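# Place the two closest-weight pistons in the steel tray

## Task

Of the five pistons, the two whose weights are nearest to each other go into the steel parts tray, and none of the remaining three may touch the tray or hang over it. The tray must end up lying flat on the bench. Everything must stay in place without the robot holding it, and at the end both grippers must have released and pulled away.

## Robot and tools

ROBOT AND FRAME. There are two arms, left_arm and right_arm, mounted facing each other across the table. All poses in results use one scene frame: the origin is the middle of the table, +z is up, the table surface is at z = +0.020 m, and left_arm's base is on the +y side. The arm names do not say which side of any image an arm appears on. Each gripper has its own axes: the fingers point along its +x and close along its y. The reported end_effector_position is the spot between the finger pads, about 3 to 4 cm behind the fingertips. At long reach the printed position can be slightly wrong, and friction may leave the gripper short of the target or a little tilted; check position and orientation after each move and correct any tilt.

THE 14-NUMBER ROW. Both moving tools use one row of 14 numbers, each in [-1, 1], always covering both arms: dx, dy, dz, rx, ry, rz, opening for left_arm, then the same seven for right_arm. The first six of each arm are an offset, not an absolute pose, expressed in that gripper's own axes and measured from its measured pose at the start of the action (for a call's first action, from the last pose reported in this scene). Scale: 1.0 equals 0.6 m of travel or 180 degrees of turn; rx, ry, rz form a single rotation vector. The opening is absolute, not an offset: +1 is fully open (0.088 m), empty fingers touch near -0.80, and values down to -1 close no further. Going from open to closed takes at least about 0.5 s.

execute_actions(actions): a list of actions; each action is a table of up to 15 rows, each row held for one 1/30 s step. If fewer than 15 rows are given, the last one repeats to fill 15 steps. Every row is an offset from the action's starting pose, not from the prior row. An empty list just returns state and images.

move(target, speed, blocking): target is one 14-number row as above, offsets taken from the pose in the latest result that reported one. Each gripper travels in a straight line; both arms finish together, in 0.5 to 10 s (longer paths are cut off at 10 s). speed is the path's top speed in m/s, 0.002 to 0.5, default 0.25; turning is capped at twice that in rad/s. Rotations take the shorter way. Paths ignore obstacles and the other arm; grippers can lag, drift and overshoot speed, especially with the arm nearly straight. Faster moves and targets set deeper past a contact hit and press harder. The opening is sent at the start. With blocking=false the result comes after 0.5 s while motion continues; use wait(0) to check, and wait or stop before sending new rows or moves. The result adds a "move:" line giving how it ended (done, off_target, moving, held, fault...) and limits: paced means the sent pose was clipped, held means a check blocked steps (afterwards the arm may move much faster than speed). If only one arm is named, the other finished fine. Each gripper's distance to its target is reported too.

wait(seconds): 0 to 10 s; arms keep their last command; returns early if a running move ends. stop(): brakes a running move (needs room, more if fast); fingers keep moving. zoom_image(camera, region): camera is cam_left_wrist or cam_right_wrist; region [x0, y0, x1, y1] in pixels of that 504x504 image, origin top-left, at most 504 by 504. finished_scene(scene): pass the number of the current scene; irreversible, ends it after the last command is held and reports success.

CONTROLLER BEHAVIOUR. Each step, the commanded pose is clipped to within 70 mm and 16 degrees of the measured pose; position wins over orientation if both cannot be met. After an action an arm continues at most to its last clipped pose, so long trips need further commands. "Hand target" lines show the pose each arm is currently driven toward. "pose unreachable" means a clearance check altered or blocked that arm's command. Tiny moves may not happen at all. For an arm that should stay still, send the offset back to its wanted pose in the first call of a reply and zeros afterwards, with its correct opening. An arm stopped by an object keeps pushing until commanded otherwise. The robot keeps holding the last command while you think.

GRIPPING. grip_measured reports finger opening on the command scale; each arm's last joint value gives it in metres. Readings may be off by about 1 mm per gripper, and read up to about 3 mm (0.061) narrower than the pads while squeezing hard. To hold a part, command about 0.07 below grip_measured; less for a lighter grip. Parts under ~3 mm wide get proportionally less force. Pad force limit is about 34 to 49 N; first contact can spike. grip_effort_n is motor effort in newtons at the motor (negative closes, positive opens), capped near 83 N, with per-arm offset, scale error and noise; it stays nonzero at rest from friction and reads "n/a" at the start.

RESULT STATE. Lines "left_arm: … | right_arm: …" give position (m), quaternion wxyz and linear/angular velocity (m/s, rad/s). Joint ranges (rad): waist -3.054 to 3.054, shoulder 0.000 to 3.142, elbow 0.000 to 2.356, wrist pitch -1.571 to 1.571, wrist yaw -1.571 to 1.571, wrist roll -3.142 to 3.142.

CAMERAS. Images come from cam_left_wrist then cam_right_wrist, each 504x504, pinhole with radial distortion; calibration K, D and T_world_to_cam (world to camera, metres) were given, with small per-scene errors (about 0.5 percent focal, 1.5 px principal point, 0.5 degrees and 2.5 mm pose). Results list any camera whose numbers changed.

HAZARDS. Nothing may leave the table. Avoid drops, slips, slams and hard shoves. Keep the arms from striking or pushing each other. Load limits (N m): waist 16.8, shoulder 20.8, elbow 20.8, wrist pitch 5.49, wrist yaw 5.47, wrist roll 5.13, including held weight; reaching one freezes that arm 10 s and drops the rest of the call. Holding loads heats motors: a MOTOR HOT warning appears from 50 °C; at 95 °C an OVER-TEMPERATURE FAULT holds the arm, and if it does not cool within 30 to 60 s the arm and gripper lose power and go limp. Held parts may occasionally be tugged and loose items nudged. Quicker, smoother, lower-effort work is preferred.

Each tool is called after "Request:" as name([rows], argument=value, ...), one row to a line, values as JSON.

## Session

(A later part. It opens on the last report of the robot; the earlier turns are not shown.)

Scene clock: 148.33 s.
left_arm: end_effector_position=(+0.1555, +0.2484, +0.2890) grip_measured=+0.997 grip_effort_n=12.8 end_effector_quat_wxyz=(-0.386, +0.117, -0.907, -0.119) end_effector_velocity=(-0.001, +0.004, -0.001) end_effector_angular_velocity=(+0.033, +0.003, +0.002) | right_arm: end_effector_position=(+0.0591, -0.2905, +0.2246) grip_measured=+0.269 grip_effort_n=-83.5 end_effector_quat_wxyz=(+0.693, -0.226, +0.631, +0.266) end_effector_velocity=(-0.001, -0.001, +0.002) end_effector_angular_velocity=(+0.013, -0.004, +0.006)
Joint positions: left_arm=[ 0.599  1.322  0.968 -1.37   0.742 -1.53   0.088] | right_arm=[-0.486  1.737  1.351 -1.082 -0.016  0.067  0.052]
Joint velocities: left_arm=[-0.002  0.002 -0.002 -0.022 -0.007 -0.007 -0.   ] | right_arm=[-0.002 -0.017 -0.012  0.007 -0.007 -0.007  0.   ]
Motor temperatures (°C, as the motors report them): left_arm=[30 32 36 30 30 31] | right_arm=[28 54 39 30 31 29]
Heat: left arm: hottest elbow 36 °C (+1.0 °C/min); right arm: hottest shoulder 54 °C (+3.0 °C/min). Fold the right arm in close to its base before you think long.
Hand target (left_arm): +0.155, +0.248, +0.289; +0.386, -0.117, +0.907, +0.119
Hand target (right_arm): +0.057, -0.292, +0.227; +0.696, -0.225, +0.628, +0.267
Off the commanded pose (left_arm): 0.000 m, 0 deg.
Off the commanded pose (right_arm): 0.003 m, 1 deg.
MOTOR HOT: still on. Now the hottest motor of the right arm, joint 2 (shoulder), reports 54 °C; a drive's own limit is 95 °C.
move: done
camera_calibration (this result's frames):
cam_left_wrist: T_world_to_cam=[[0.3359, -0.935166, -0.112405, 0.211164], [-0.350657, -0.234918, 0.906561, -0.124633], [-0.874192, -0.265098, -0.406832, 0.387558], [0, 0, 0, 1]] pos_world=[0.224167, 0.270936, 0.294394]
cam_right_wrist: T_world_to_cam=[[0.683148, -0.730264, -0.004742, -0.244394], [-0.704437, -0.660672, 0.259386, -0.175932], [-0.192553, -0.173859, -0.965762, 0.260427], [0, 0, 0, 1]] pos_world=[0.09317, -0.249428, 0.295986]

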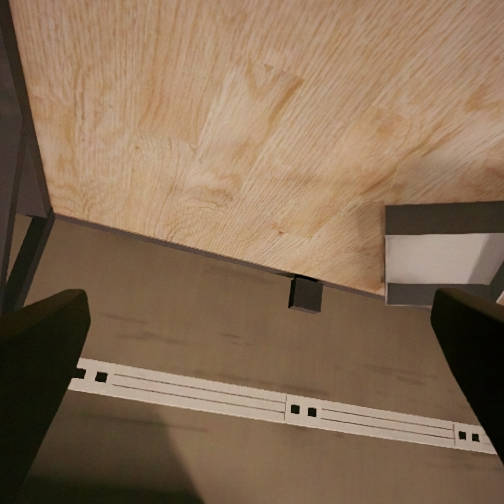

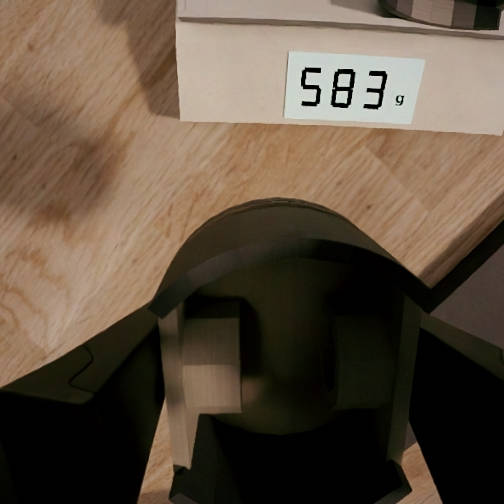

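Request:
move(target=[0,0,0,0,0,0,1,0.225,0.115,-0.055,0,-0.012,0,-0.2], speed=0.12)

Request:
move(target=[0,0,0,0,0,0,1,0.022,0,0,0,0,0,-0.2], speed=0.02)

Request:
move(target=[0,0,0,0,0,0,1,0,0,0,0,0,0,0.7])

Request:
move(target=[0,0,0,0,0,0,1,-0.15,0,0,0,0,0,1])

Request:
move(target=[0,0,0,0,0,0,1,-0.3,0.2,-0.25,-0.45,-0.1,0,1])

Scene clock: 153.97 s.
left_arm: end_effector_position=(+0.1555, +0.2484, +0.2890) grip_measured=+0.997 grip_effort_n=12.8 end_effector_quat_wxyz=(-0.386, +0.117, -0.907, -0.119) end_effector_velocity=(-0.003, +0.004, +0.001) end_effector_angular_velocity=(+0.033, +0.017, +0.015) | right_arm: end_effector_position=(-0.0012, -0.2446, +0.0933) grip_measured=+0.269 grip_effort_n=-83.5 end_effector_quat_wxyz=(+0.707, -0.217, +0.614, +0.274) end_effector_velocity=(-0.003, -0.002, -0.003) end_effector_angular_velocity=(-0.011, +0.014, +0.011)
Joint positions: left_arm=[ 0.599  1.322  0.968 -1.37   0.742 -1.53   0.088] | right_arm=[-0.245  1.898  0.976 -0.496  0.017  0.307  0.052]
Joint velocities: left_arm=[-0.002 -0.002 -0.002 -0.022  0.007 -0.022 -0.   ] | right_arm=[ 0.002  0.007 -0.002 -0.007 -0.007 -0.007 -0.   ]
Motor temperatures (°C, as the motors report them): left_arm=[30 33 36 30 30 31] | right_arm=[28 53 39 30 31 29]
Heat: left arm: hottest elbow 36 °C (+1.0 °C/min); right arm: hottest shoulder 53 °C (+2.0 °C/min). Fold the right arm in close to its base before you think long.
Hand target (left_arm): +0.155, +0.248, +0.289; +0.386, -0.117, +0.907, +0.119
Hand target (right_arm): -0.004, -0.247, +0.089; +0.705, -0.220, +0.617, +0.271
Off the commanded pose (left_arm): 0.000 m, 0 deg.
Off the commanded pose (right_arm): 0.006 m, 1 deg.
MOTOR HOT: still on. Now the hottest motor of the right arm, joint 2 (shoulder), reports 53 °C; a drive's own limit is 95 °C.
move: done
camera_calibration (this result's frames):
cam_left_wrist: T_world_to_cam=[[0.3359, -0.935166, -0.112405, 0.211164], [-0.350657, -0.234918, 0.906561, -0.124633], [-0.874192, -0.265098, -0.406832, 0.387558], [0, 0, 0, 1]] pos_world=[0.224167, 0.270936, 0.294394]
cam_right_wrist: T_world_to_cam=[[0.682797, -0.730538, -0.0100893, -0.16981], [-0.712636, -0.668981, 0.211222, -0.151612], [-0.161055, -0.137032, -0.977386, 0.140045], [0, 0, 0, 1]] pos_world=[0.0304564, -0.206288, 0.167189]

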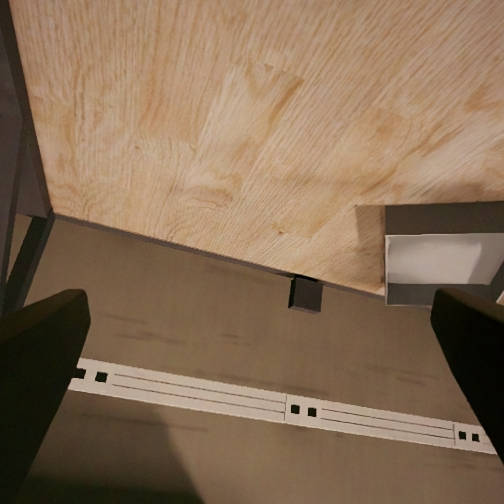

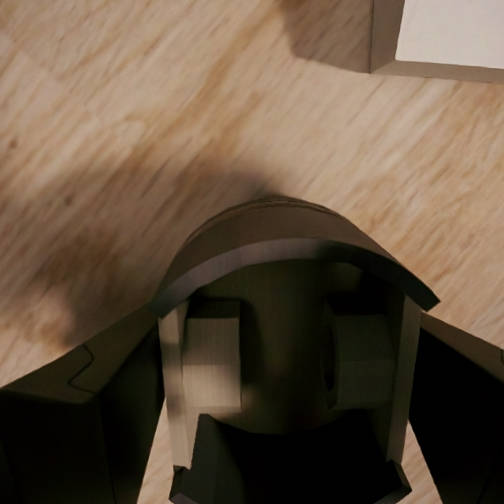

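Scene clock: 154.90 s.
left_arm: end_effector_position=(+0.1555, +0.2484, +0.2890) grip_measured=+0.997 grip_effort_n=12.3 end_effector_quat_wxyz=(-0.386, +0.117, -0.907, -0.119) end_effector_velocity=(-0.002, +0.001, +0.002) end_effector_angular_velocity=(+0.005, +0.009, +0.004) | right_arm: end_effector_position=(+0.0014, -0.2404, +0.0842) grip_measured=+0.269 grip_effort_n=-83.5 end_effector_quat_wxyz=(+0.710, -0.214, +0.611, +0.276) end_effector_velocity=(+0.002, +0.001, -0.002) end_effector_angular_velocity=(+0.004, +0.002, +0.016)
Joint positions: left_arm=[ 0.599  1.322  0.968 -1.37   0.742 -1.53   0.088] | right_arm=[-0.245  1.931  0.976 -0.452  0.017  0.307  0.052]
Joint velocities: left_arm=[-0.002 -0.002  0.002 -0.007  0.007 -0.007 -0.   ] | right_arm=[-0.007  0.007  0.002  0.007 -0.007 -0.022 -0.   ]
Motor temperatures (°C, as the motors report them): left_arm=[30 33 36 30 30 31] | right_arm=[28 53 39 30 31 29]
Heat: left arm: hottest elbow 36 °C (+1.0 °C/min); right arm: hottest shoulder 53 °C (+2.0 °C/min). Fold the right arm in close to its base before you think long.
Hand target (left_arm): +0.155, +0.248, +0.289; +0.386, -0.117, +0.907, +0.119
Hand target (right_arm): -0.000, -0.243, +0.080; +0.707, -0.217, +0.614, +0.274
Off the commanded pose (left_arm): 0.000 m, 0 deg.
Off the commanded pose (right_arm): 0.005 m, 1 deg.
MOTOR HOT: still on. Now the hottest motor of the right arm, joint 2 (shoulder), reports 53 °C; a drive's own limit is 95 °C.
move: done
camera_calibration (this result's frames):
cam_left_wrist: T_world_to_cam=[[0.3359, -0.935166, -0.112405, 0.211164], [-0.350657, -0.234918, 0.906561, -0.124633], [-0.874192, -0.265098, -0.406832, 0.387558], [0, 0, 0, 1]] pos_world=[0.224167, 0.270936, 0.294394]
cam_right_wrist: T_world_to_cam=[[0.682859, -0.730438, -0.0128154, -0.168318], [-0.713749, -0.670792, 0.201497, -0.144571], [-0.155778, -0.128447, -0.979405, 0.134407], [0, 0, 0, 1]] pos_world=[0.0326878, -0.202658, 0.158612]

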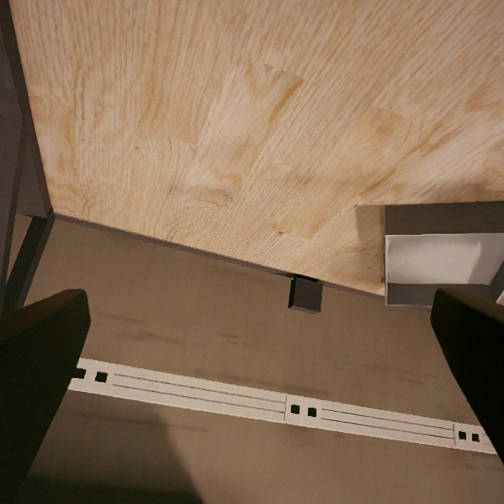

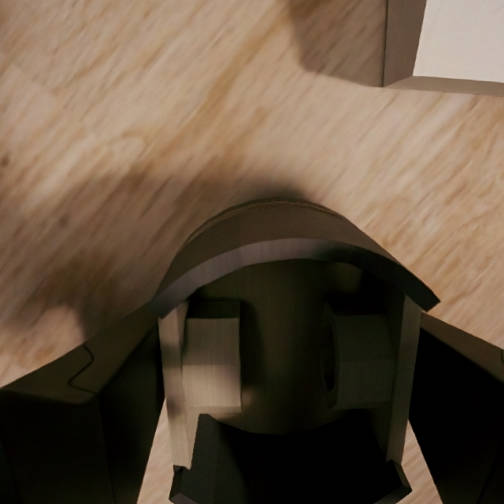

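Scene clock: 155.67 s.
left_arm: end_effector_position=(+0.1555, +0.2484, +0.2890) grip_measured=+0.997 grip_effort_n=12.8 end_effector_quat_wxyz=(-0.386, +0.117, -0.907, -0.119) end_effector_velocity=(-0.001, +0.003, -0.002) end_effector_angular_velocity=(+0.029, -0.000, +0.012) | right_arm: end_effector_position=(+0.0014, -0.2403, +0.0841) grip_measured=+0.694 grip_effort_n=20.7 end_effector_quat_wxyz=(+0.710, -0.214, +0.611, +0.276) end_effector_velocity=(-0.002, -0.003, +0.003) end_effector_angular_velocity=(-0.007, +0.012, +0.006)
Joint positions: left_arm=[ 0.599  1.322  0.968 -1.37   0.742 -1.53   0.088] | right_arm=[-0.245  1.931  0.976 -0.451  0.017  0.307  0.073]
Joint velocities: left_arm=[-0.002 -0.002 -0.007 -0.007 -0.007 -0.022 -0.   ] | right_arm=[-0.002 -0.012 -0.002 -0.022 -0.007 -0.007  0.001]
Motor temperatures (°C, as the motors report them): left_arm=[30 33 36 30 30 31] | right_arm=[28 53 39 30 31 29]
Heat: left arm: hottest elbow 36 °C (+1.0 °C/min); right arm: hottest shoulder 53 °C (+2.0 °C/min). Fold the right arm in close to its base before you think long.
Hand target (left_arm): +0.155, +0.248, +0.289; +0.386, -0.117, +0.907, +0.119
Hand target (right_arm): +0.001, -0.240, +0.084; +0.710, -0.215, +0.611, +0.276
Off the commanded pose (left_arm): 0.000 m, 0 deg.
Off the commanded pose (right_arm): 0.000 m, 0 deg.
MOTOR HOT: still on. Now the hottest motor of the right arm, joint 2 (shoulder), reports 53 °C; a drive's own limit is 95 °C.
move: done
camera_calibration (this result's frames):
cam_left_wrist: T_world_to_cam=[[0.3359, -0.935166, -0.112405, 0.211164], [-0.350657, -0.234918, 0.906561, -0.124633], [-0.874192, -0.265098, -0.406832, 0.387558], [0, 0, 0, 1]] pos_world=[0.224167, 0.270936, 0.294394]
cam_right_wrist: T_world_to_cam=[[0.682859, -0.730438, -0.0128154, -0.168311], [-0.713749, -0.670792, 0.201497, -0.144519], [-0.155778, -0.128447, -0.979405, 0.134307], [0, 0, 0, 1]] pos_world=[0.0327041, -0.202632, 0.158504]

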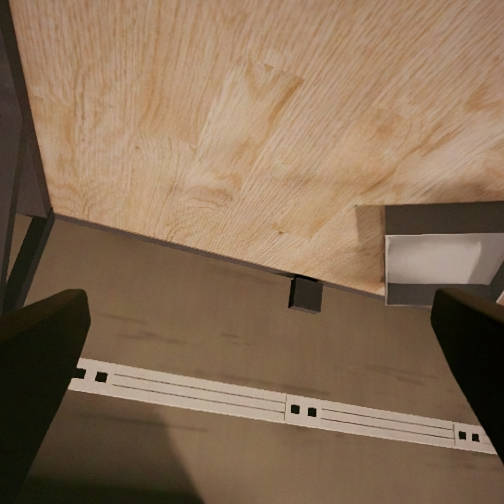

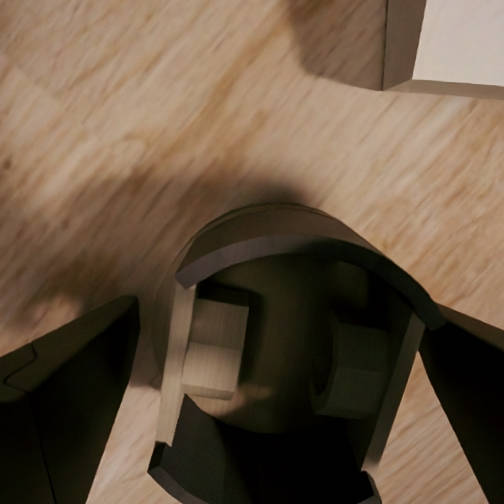

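Scene clock: 156.67 s.
left_arm: end_effector_position=(+0.1555, +0.2484, +0.2890) grip_measured=+0.997 grip_effort_n=12.8 end_effector_quat_wxyz=(-0.386, +0.117, -0.907, -0.119) end_effector_velocity=(-0.000, +0.002, +0.001) end_effector_angular_velocity=(-0.005, -0.009, -0.009) | right_arm: end_effector_position=(-0.0081, -0.2559, +0.1665) grip_measured=+0.979 grip_effort_n=20.7 end_effector_quat_wxyz=(+0.705, -0.219, +0.617, +0.272) end_effector_velocity=(-0.000, +0.000, +0.008) end_effector_angular_velocity=(+0.009, +0.002, +0.006)
Joint positions: left_arm=[ 0.599  1.322  0.968 -1.37   0.742 -1.53   0.088] | right_arm=[-0.245  1.71   1.075 -0.792  0.017  0.308  0.087]
Joint velocities: left_arm=[-0.002 -0.007  0.002 -0.007 -0.007  0.007 -0.   ] | right_arm=[-0.002 -0.017  0.012 -0.022 -0.007 -0.007 -0.   ]
Motor temperatures (°C, as the motors report them): left_arm=[30 33 36 30 30 31] | right_arm=[28 53 39 30 31 29]
Heat: left arm: hottest elbow 36 °C (+1.0 °C/min); right arm: hottest shoulder 53 °C (+2.0 °C/min). Fold the right arm in close to its base before you think long.
Hand target (left_arm): +0.155, +0.248, +0.289; +0.386, -0.117, +0.907, +0.119
Hand target (right_arm): -0.007, -0.252, +0.173; +0.710, -0.214, +0.611, +0.276
Off the commanded pose (left_arm): 0.000 m, 0 deg.
Off the commanded pose (right_arm): 0.007 m, 1 deg.
MOTOR HOT: still on. Now the hottest motor of the right arm, joint 2 (shoulder), reports 53 °C; a drive's own limit is 95 °C.
move: done
camera_calibration (this result's frames):
cam_left_wrist: T_world_to_cam=[[0.3359, -0.935166, -0.112405, 0.211164], [-0.350657, -0.234918, 0.906561, -0.124633], [-0.874192, -0.265098, -0.406832, 0.387558], [0, 0, 0, 1]] pos_world=[0.224167, 0.270936, 0.294394]
cam_right_wrist: T_world_to_cam=[[0.682478, -0.730865, -0.00771987, -0.173041], [-0.711844, -0.667039, 0.219856, -0.180447], [-0.165834, -0.144551, -0.975502, 0.206703], [0, 0, 0, 1]] pos_world=[0.0239249, -0.216955, 0.239975]

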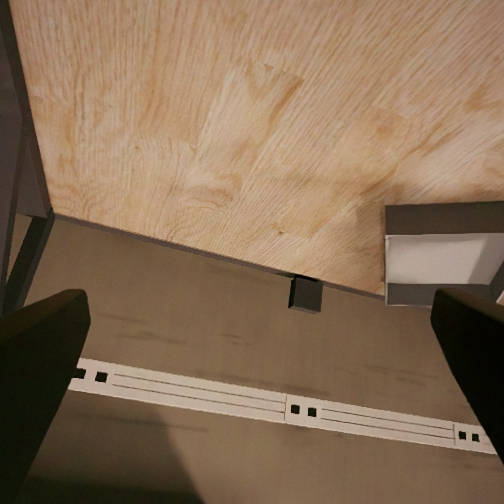

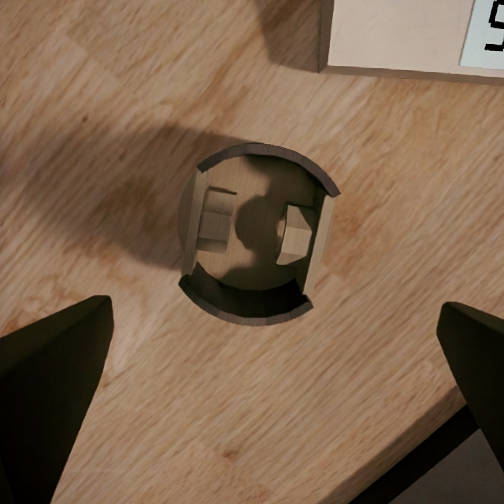

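Scene clock: 160.07 s.
left_arm: end_effector_position=(+0.1555, +0.2484, +0.2890) grip_measured=+0.997 grip_effort_n=12.8 end_effector_quat_wxyz=(-0.386, +0.117, -0.907, -0.119) end_effector_velocity=(+0.002, +0.000, -0.003) end_effector_angular_velocity=(+0.000, -0.022, -0.011) | right_arm: end_effector_position=(-0.2145, -0.2812, +0.3250) grip_measured=+0.979 grip_effort_n=20.2 end_effector_quat_wxyz=(+0.476, -0.580, +0.191, +0.633) end_effector_velocity=(-0.004, -0.002, +0.002) end_effector_angular_velocity=(-0.000, +0.004, +0.021)
Joint positions: left_arm=[ 0.599  1.322  0.968 -1.37   0.742 -1.53   0.088] | right_arm=[ 0.589  1.219  1.222 -1.226  0.229 -0.323  0.087]
Joint velocities: left_arm=[-0.002  0.002 -0.002  0.007 -0.022  0.007 -0.   ] | right_arm=[ 0.012 -0.007  0.002 -0.007 -0.007 -0.007 -0.   ]
Motor temperatures (°C, as the motors report them): left_arm=[30 33 36 30 30 31] | right_arm=[28 52 39 30 31 29]
Heat: left arm: hottest elbow 36 °C (+1.0 °C/min); right arm: hottest shoulder 52 °C (+1.0 °C/min). Fold the right arm in close to its base before you think long.
Hand target (left_arm): +0.155, +0.248, +0.289; +0.386, -0.117, +0.907, +0.119
Hand target (right_arm): -0.216, -0.280, +0.330; -0.477, +0.577, -0.185, -0.636
Off the commanded pose (left_arm): 0.000 m, 0 deg.
Off the commanded pose (right_arm): 0.002 m, 1 deg.
MOTOR HOT: still on. Now the hottest motor of the right arm, joint 2 (shoulder), reports 52 °C; a drive's own limit is 95 °C.
move: done
camera_calibration (this result's frames):
cam_left_wrist: T_world_to_cam=[[0.3359, -0.935166, -0.112405, 0.211164], [-0.350657, -0.234918, 0.906561, -0.124633], [-0.874192, -0.265098, -0.406832, 0.387558], [0, 0, 0, 1]] pos_world=[0.224167, 0.270936, 0.294394]
cam_right_wrist: T_world_to_cam=[[0.798848, 0.500891, 0.333091, 0.211089], [0.498568, -0.861149, 0.0992595, -0.134883], [0.33656, 0.0867754, -0.937655, 0.483902], [0, 0, 0, 1]] pos_world=[-0.264241, -0.263878, 0.39681]

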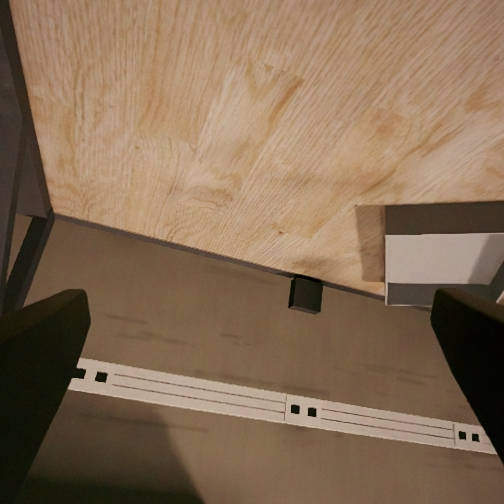

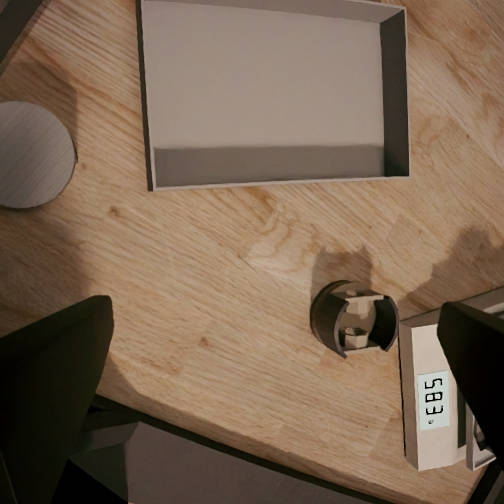

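Request:
move(target=[0,0,0,0,0,0,1,0.277,0.244,0.048,0,0.084,0.103,1])

Scene clock: 164.30 s.
left_arm: end_effector_position=(+0.1555, +0.2484, +0.2890) grip_measured=+0.997 grip_effort_n=12.8 end_effector_quat_wxyz=(-0.386, +0.117, -0.907, -0.119) end_effector_velocity=(-0.001, -0.000, -0.001) end_effector_angular_velocity=(+0.005, +0.009, +0.004) | right_arm: end_effector_position=(-0.3291, -0.2677, +0.1343) grip_measured=+0.979 grip_effort_n=20.7 end_effector_quat_wxyz=(+0.337, -0.620, +0.342, +0.620) end_effector_velocity=(-0.003, +0.001, -0.000) end_effector_angular_velocity=(-0.005, +0.023, +0.005)
Joint positions: left_arm=[ 0.599  1.322  0.968 -1.37   0.742 -1.53   0.088] | right_arm=[ 0.829  1.802  1.056 -0.828 -0.005 -0.047  0.087]
Joint velocities: left_arm=[-0.002  0.002 -0.007  0.007  0.007 -0.007 -0.   ] | right_arm=[-0.002  0.002  0.002  0.007 -0.022 -0.007 -0.   ]
Motor temperatures (°C, as the motors report them): left_arm=[30 33 36 30 30 31] | right_arm=[28 50 40 30 31 29]
Heat: left arm: hottest elbow 36 °C (+1.0 °C/min); right arm: hottest shoulder 50 °C (-2.0 °C/min). Fold the right arm in close to its base before you think long.
Hand target (left_arm): +0.155, +0.248, +0.289; +0.386, -0.117, +0.907, +0.119
Hand target (right_arm): -0.332, -0.265, +0.134; -0.338, +0.618, -0.341, -0.623
Off the commanded pose (left_arm): 0.000 m, 0 deg.
Off the commanded pose (right_arm): 0.004 m, 0 deg.
MOTOR HOT: still on. Now the hottest motor of the right arm, joint 2 (shoulder), reports 50 °C; a drive's own limit is 95 °C.
move: done
camera_calibration (this result's frames):
cam_left_wrist: T_world_to_cam=[[0.3359, -0.935166, -0.112405, 0.211164], [-0.350657, -0.234918, 0.906561, -0.124633], [-0.874192, -0.265098, -0.406832, 0.387558], [0, 0, 0, 1]] pos_world=[0.224167, 0.270936, 0.294394]
cam_right_wrist: T_world_to_cam=[[0.81965, 0.572808, 0.00798913, 0.429087], [0.532144, -0.766478, 0.359632, -0.0457505], [0.212124, -0.290521, -0.93306, 0.199993], [0, 0, 0, 1]] pos_world=[-0.369778, -0.222749, 0.19963]

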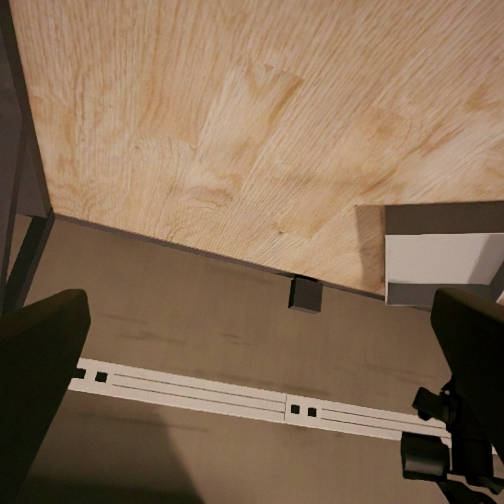

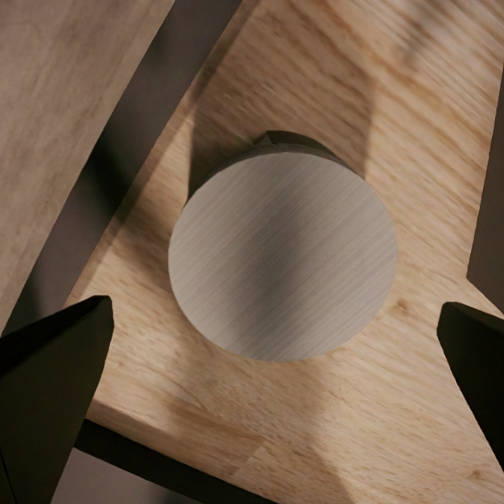

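Request:
move(target=[0,0,0,0,0,0,1,0.1,-0.007,0.008,0,0,0,1], speed=0.05)

Request:
move(target=[0,0,0,0,0,0,1,0,0,0,0,0,0,0.4])

Request:
move(target=[0,0,0,0,0,0,1,-0.27,0,0,0,0,0,0.4], speed=0.15)

Scene clock: 168.10 s.
left_arm: end_effector_position=(+0.1555, +0.2484, +0.2890) grip_measured=+0.997 grip_effort_n=13.7 end_effector_quat_wxyz=(-0.386, +0.117, -0.907, -0.119) end_effector_velocity=(-0.001, +0.002, +0.000) end_effector_angular_velocity=(+0.020, -0.003, +0.008) | right_arm: end_effector_position=(-0.3317, -0.2584, +0.0795) grip_measured=+0.979 grip_effort_n=20.2 end_effector_quat_wxyz=(+0.341, -0.615, +0.338, +0.626) end_effector_velocity=(-0.001, +0.002, -0.000) end_effector_angular_velocity=(+0.003, +0.010, -0.010)
Joint positions: left_arm=[ 0.599  1.322  0.968 -1.37   0.742 -1.53   0.088] | right_arm=[ 0.821  1.945  0.988 -0.599 -0.006 -0.054  0.087]
Joint velocities: left_arm=[-0.007 -0.002  0.002 -0.007 -0.007 -0.022 -0.   ] | right_arm=[-0.002  0.002  0.002  0.007 -0.007  0.007 -0.   ]
Motor temperatures (°C, as the motors report them): left_arm=[30 33 36 30 30 31] | right_arm=[28 49 40 30 31 29]
Heat: left arm: hottest elbow 36 °C (+1.0 °C/min); right arm: hottest shoulder 49 °C (-3.0 °C/min). Fold the right arm in close to its base before you think long.
Hand target (left_arm): +0.155, +0.248, +0.289; +0.386, -0.117, +0.907, +0.119
Hand target (right_arm): -0.328, -0.262, +0.074; -0.337, +0.620, -0.342, -0.620
Off the commanded pose (left_arm): 0.000 m, 0 deg.
Off the commanded pose (right_arm): 0.007 m, 1 deg.
MOTOR HOT: still on. Now the hottest motor of the right arm, joint 2 (shoulder), reports 49 °C; a drive's own limit is 95 °C.
move: done
camera_calibration (this result's frames):
cam_left_wrist: T_world_to_cam=[[0.3359, -0.935166, -0.112405, 0.211164], [-0.350657, -0.234918, 0.906561, -0.124633], [-0.874192, -0.265098, -0.406832, 0.387558], [0, 0, 0, 1]] pos_world=[0.224167, 0.270936, 0.294394]
cam_right_wrist: T_world_to_cam=[[0.819728, 0.572677, 0.00929621, 0.426292], [0.535376, -0.771901, 0.342843, -0.0164927], [0.203514, -0.276061, -0.939347, 0.153501], [0, 0, 0, 1]] pos_world=[-0.371853, -0.214483, 0.145882]

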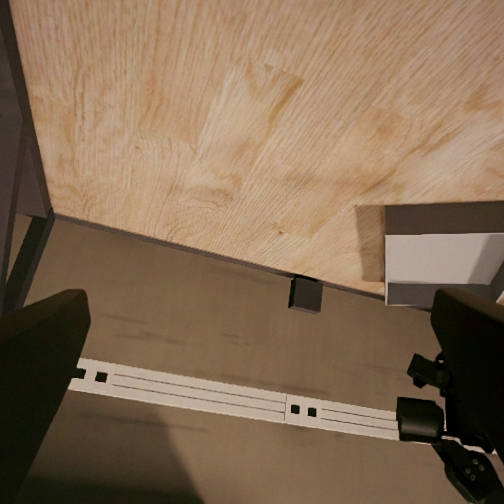

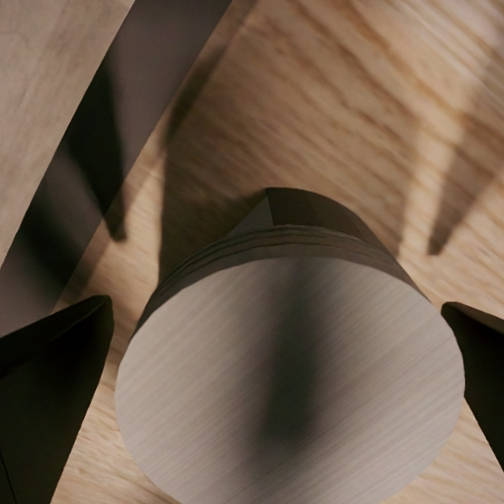

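Scene clock: 168.60 s.
left_arm: end_effector_position=(+0.1555, +0.2484, +0.2890) grip_measured=+0.997 grip_effort_n=12.8 end_effector_quat_wxyz=(-0.386, +0.117, -0.907, -0.119) end_effector_velocity=(-0.001, -0.001, +0.000) end_effector_angular_velocity=(+0.005, +0.007, +0.015) | right_arm: end_effector_position=(-0.3317, -0.2584, +0.0794) grip_measured=+0.607 grip_effort_n=-83.5 end_effector_quat_wxyz=(+0.340, -0.615, +0.339, +0.626) end_effector_velocity=(-0.001, -0.003, +0.000) end_effector_angular_velocity=(-0.017, +0.015, +0.020)
Joint positions: left_arm=[ 0.599  1.322  0.968 -1.37   0.742 -1.53   0.088] | right_arm=[ 0.821  1.946  0.988 -0.599 -0.006 -0.054  0.069]
Joint velocities: left_arm=[-0.002 -0.002 -0.002  0.007  0.007 -0.022 -0.   ] | right_arm=[-0.002 -0.002 -0.002 -0.007 -0.022 -0.022 -0.   ]
Motor temperatures (°C, as the motors report them): left_arm=[30 33 36 30 30 31] | right_arm=[28 49 39 30 31 29]
Heat: left arm: hottest elbow 36 °C (+1.0 °C/min); right arm: hottest shoulder 49 °C (-3.0 °C/min). Fold the right arm in close to its base before you think long.
Hand target (left_arm): +0.155, +0.248, +0.289; +0.386, -0.117, +0.907, +0.119
Hand target (right_arm): -0.332, -0.258, +0.079; -0.340, +0.615, -0.339, -0.626
Off the commanded pose (left_arm): 0.000 m, 0 deg.
Off the commanded pose (right_arm): 0.000 m, 0 deg.
MOTOR HOT: still on. Now the hottest motor of the right arm, joint 2 (shoulder), reports 49 °C; a drive's own limit is 95 °C.
move: done
camera_calibration (this result's frames):
cam_left_wrist: T_world_to_cam=[[0.3359, -0.935166, -0.112405, 0.211164], [-0.350657, -0.234918, 0.906561, -0.124633], [-0.874192, -0.265098, -0.406832, 0.387558], [0, 0, 0, 1]] pos_world=[0.224167, 0.270936, 0.294394]
cam_right_wrist: T_world_to_cam=[[0.819727, 0.57268, 0.00925996, 0.426301], [0.535311, -0.771787, 0.3432, -0.0165244], [0.20369, -0.276373, -0.939217, 0.153346], [0, 0, 0, 1]] pos_world=[-0.37184, -0.214507, 0.145749]

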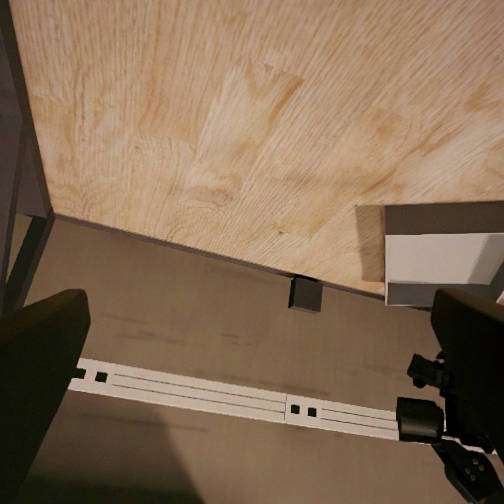

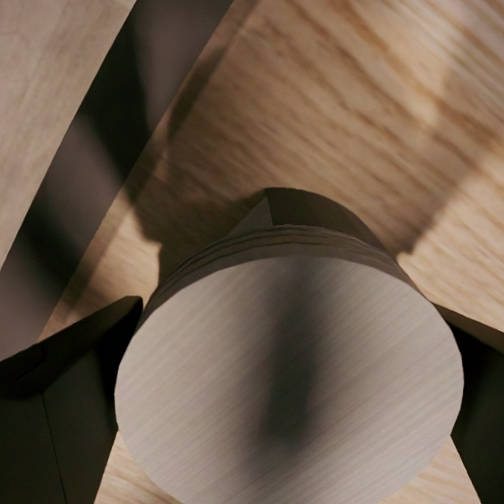

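Scene clock: 170.27 s.
left_arm: end_effector_position=(+0.1555, +0.2484, +0.2890) grip_measured=+0.997 grip_effort_n=12.8 end_effector_quat_wxyz=(-0.386, +0.117, -0.907, -0.119) end_effector_velocity=(-0.000, +0.003, +0.000) end_effector_angular_velocity=(-0.000, -0.007, -0.009) | right_arm: end_effector_position=(-0.3282, -0.2624, +0.2346) grip_measured=+0.607 grip_effort_n=-83.5 end_effector_quat_wxyz=(+0.336, -0.622, +0.343, +0.619) end_effector_velocity=(-0.001, -0.003, +0.004) end_effector_angular_velocity=(-0.010, +0.003, +0.010)
Joint positions: left_arm=[ 0.599  1.322  0.968 -1.37   0.742 -1.53   0.088] | right_arm=[ 0.818  1.706  1.36  -1.233 -0.006 -0.058  0.069]
Joint velocities: left_arm=[-0.002 -0.007 -0.002 -0.007 -0.007  0.007  0.   ] | right_arm=[ 0.002 -0.002  0.012 -0.022 -0.007 -0.007 -0.001]
Motor temperatures (°C, as the motors report them): left_arm=[30 33 36 30 30 31] | right_arm=[28 49 40 30 31 29]
Heat: left arm: hottest elbow 36 °C (+1.0 °C/min); right arm: hottest shoulder 49 °C (-3.0 °C/min). Fold the right arm in close to its base before you think long.
Hand target (left_arm): +0.155, +0.248, +0.289; +0.386, -0.117, +0.907, +0.119
Hand target (right_arm): -0.329, -0.259, +0.242; -0.340, +0.615, -0.338, -0.626
Off the commanded pose (left_arm): 0.000 m, 0 deg.
Off the commanded pose (right_arm): 0.007 m, 1 deg.
MOTOR HOT: still on. Now the hottest motor of the right arm, joint 2 (shoulder), reports 49 °C; a drive's own limit is 95 °C.
move: done
camera_calibration (this result's frames):
cam_left_wrist: T_world_to_cam=[[0.3359, -0.935166, -0.112405, 0.211164], [-0.350657, -0.234918, 0.906561, -0.124633], [-0.874192, -0.265098, -0.406832, 0.387558], [0, 0, 0, 1]] pos_world=[0.224167, 0.270936, 0.294394]
cam_right_wrist: T_world_to_cam=[[0.819418, 0.573153, 0.0070909, 0.424847], [0.531698, -0.764657, 0.364139, -0.0789466], [0.214129, -0.294611, -0.931318, 0.294061], [0, 0, 0, 1]] pos_world=[-0.369119, -0.217236, 0.299599]

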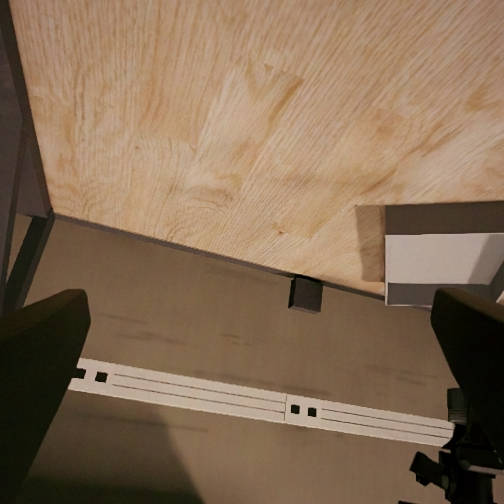

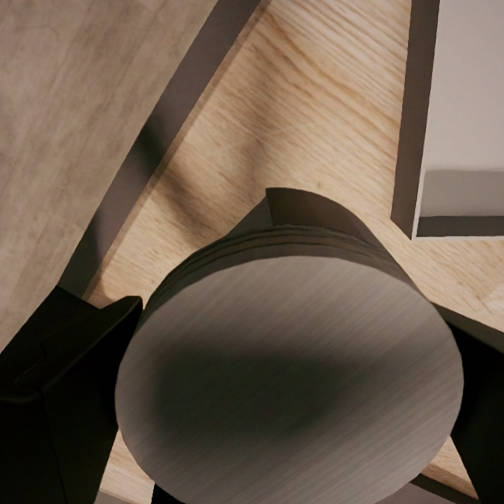

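Request:
move(target=[0,0,0,0,0,0,1,0.005,-0.775,-0.352,0,0,-0.02,0.4], speed=0.2)

Scene clock: 175.57 s.
left_arm: end_effector_position=(+0.1555, +0.2484, +0.2890) grip_measured=+0.997 grip_effort_n=12.8 end_effector_quat_wxyz=(-0.386, +0.117, -0.907, -0.119) end_effector_velocity=(+0.001, +0.001, +0.000) end_effector_angular_velocity=(+0.010, -0.005, +0.007) | right_arm: end_effector_position=(+0.1770, -0.1977, +0.2277) grip_measured=+0.607 grip_effort_n=-83.5 end_effector_quat_wxyz=(+0.372, -0.642, +0.306, +0.596) end_effector_velocity=(-0.005, +0.001, -0.001) end_effector_angular_velocity=(+0.003, +0.027, +0.012)
Joint positions: left_arm=[ 0.599  1.322  0.968 -1.37   0.742 -1.53   0.088] | right_arm=[-0.505  2.394  2.342 -1.41   0.034 -1.382  0.069]
Joint velocities: left_arm=[ 0.002 -0.002  0.002 -0.007 -0.007 -0.007  0.   ] | right_arm=[ 0.002  0.007  0.012 -0.022 -0.022 -0.007 -0.   ]
Motor temperatures (°C, as the motors report them): left_arm=[30 33 36 30 30 31] | right_arm=[28 49 40 30 31 29]
Heat: left arm: hottest elbow 36 °C (+0.0 °C/min); right arm: hottest shoulder 49 °C (-3.0 °C/min). Fold the right arm in close to its base before you think long.
Hand target (left_arm): +0.155, +0.248, +0.289; +0.386, -0.117, +0.907, +0.119
Hand target (right_arm): +0.180, -0.196, +0.229; -0.374, +0.643, -0.303, -0.596
Off the commanded pose (left_arm): 0.000 m, 0 deg.
Off the commanded pose (right_arm): 0.008 m, 3 deg.
MOTOR HOT: still on. Now the hottest motor of the right arm, joint 2 (shoulder), reports 49 °C; a drive's own limit is 95 °C.
joint sent to its limit (right arm) — the command would take joint 3 (elbow) past its upper limit, so that joint was sent only as far as its limit.
move: off_target (right_arm)
camera_calibration (this result's frames):
cam_left_wrist: T_world_to_cam=[[0.3359, -0.935166, -0.112405, 0.211164], [-0.350657, -0.234918, 0.906561, -0.124633], [-0.874192, -0.265098, -0.406832, 0.387558], [0, 0, 0, 1]] pos_world=[0.224167, 0.270936, 0.294394]
cam_right_wrist: T_world_to_cam=[[0.812633, 0.568983, 0.126038, -0.0529173], [0.493349, -0.786777, 0.370929, -0.294748], [0.310216, -0.239249, -0.920068, 0.189894], [0, 0, 0, 1]] pos_world=[0.129508, -0.15636, 0.290715]

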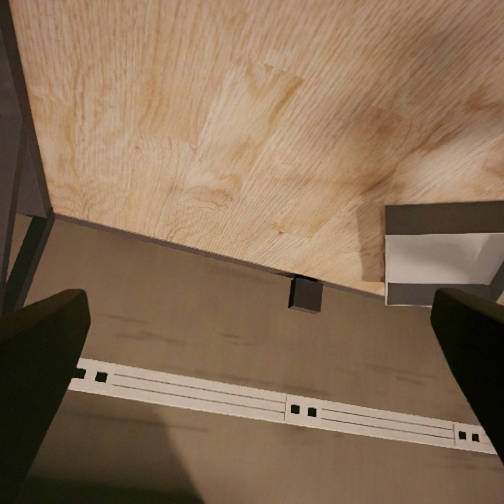

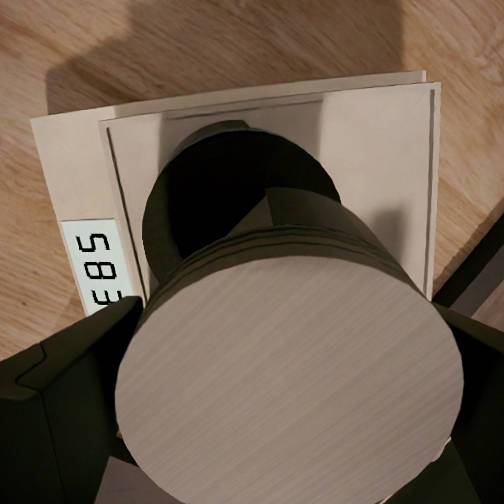

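Request:
move(target=[0,0,0,0,0,0,1,0.03,0.008,0.022,0,-0.008,0.025,0.4], speed=0.03)

Scene clock: 178.83 s.
left_arm: end_effector_position=(+0.1555, +0.2484, +0.2890) grip_measured=+0.997 grip_effort_n=12.8 end_effector_quat_wxyz=(-0.386, +0.117, -0.907, -0.119) end_effector_velocity=(-0.001, -0.002, +0.001) end_effector_angular_velocity=(+0.001, +0.005, +0.015) | right_arm: end_effector_position=(+0.1667, -0.1917, +0.2079) grip_measured=+0.607 grip_effort_n=-83.5 end_effector_quat_wxyz=(+0.357, -0.625, +0.322, +0.616) end_effector_velocity=(-0.001, +0.002, -0.002) end_effector_angular_velocity=(+0.007, +0.003, +0.010)
Joint positions: left_arm=[ 0.599  1.322  0.968 -1.37   0.742 -1.53   0.088] | right_arm=[-0.493  2.437  2.344 -1.427 -0.003 -1.369  0.069]
Joint velocities: left_arm=[-0.002 -0.002  0.002  0.007  0.007 -0.022 -0.   ] | right_arm=[ 0.002  0.002 -0.002  0.007 -0.007 -0.007 -0.   ]
Motor temperatures (°C, as the motors report them): left_arm=[30 33 36 30 30 31] | right_arm=[28 49 40 30 31 29]
Heat: left arm: hottest elbow 36 °C (+0.0 °C/min); right arm: hottest shoulder 49 °C (-4.0 °C/min). Fold the right arm in close to its base before you think long.
Hand target (left_arm): +0.155, +0.248, +0.289; +0.386, -0.117, +0.907, +0.119
Hand target (right_arm): +0.167, -0.189, +0.209; -0.359, +0.624, -0.319, -0.616
Off the commanded pose (left_arm): 0.000 m, 0 deg.
Off the commanded pose (right_arm): 0.004 m, 1 deg.
MOTOR HOT: still on. Now the hottest motor of the right arm, joint 2 (shoulder), reports 49 °C; a drive's own limit is 95 °C.
joint sent to its limit (right arm) — the command would take joint 3 (elbow) past its upper limit, so that joint was sent only as far as its limit.
move: done
camera_calibration (this result's frames):
cam_left_wrist: T_world_to_cam=[[0.3359, -0.935166, -0.112405, 0.211164], [-0.350657, -0.234918, 0.906561, -0.124633], [-0.874192, -0.265098, -0.406832, 0.387558], [0, 0, 0, 1]] pos_world=[0.224167, 0.270936, 0.294394]
cam_right_wrist: T_world_to_cam=[[0.817801, 0.571997, 0.0634053, -0.0327173], [0.519472, -0.781107, 0.34644, -0.275758], [0.247689, -0.250382, -0.935927, 0.187851], [0, 0, 0, 1]] pos_world=[0.123476, -0.149648, 0.273422]

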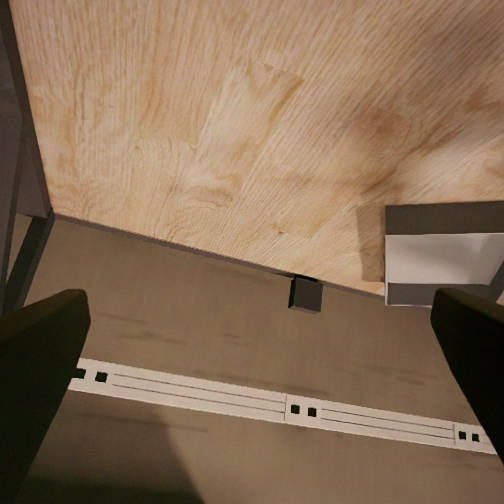

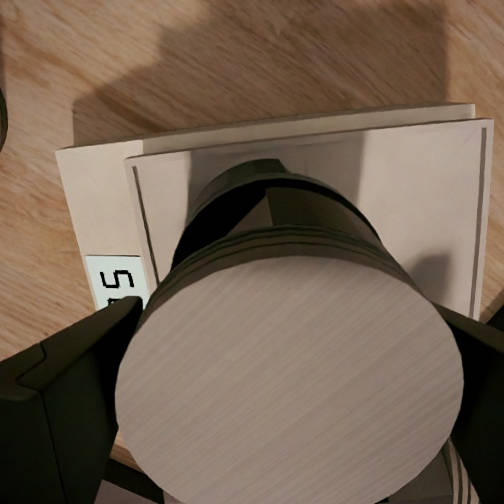

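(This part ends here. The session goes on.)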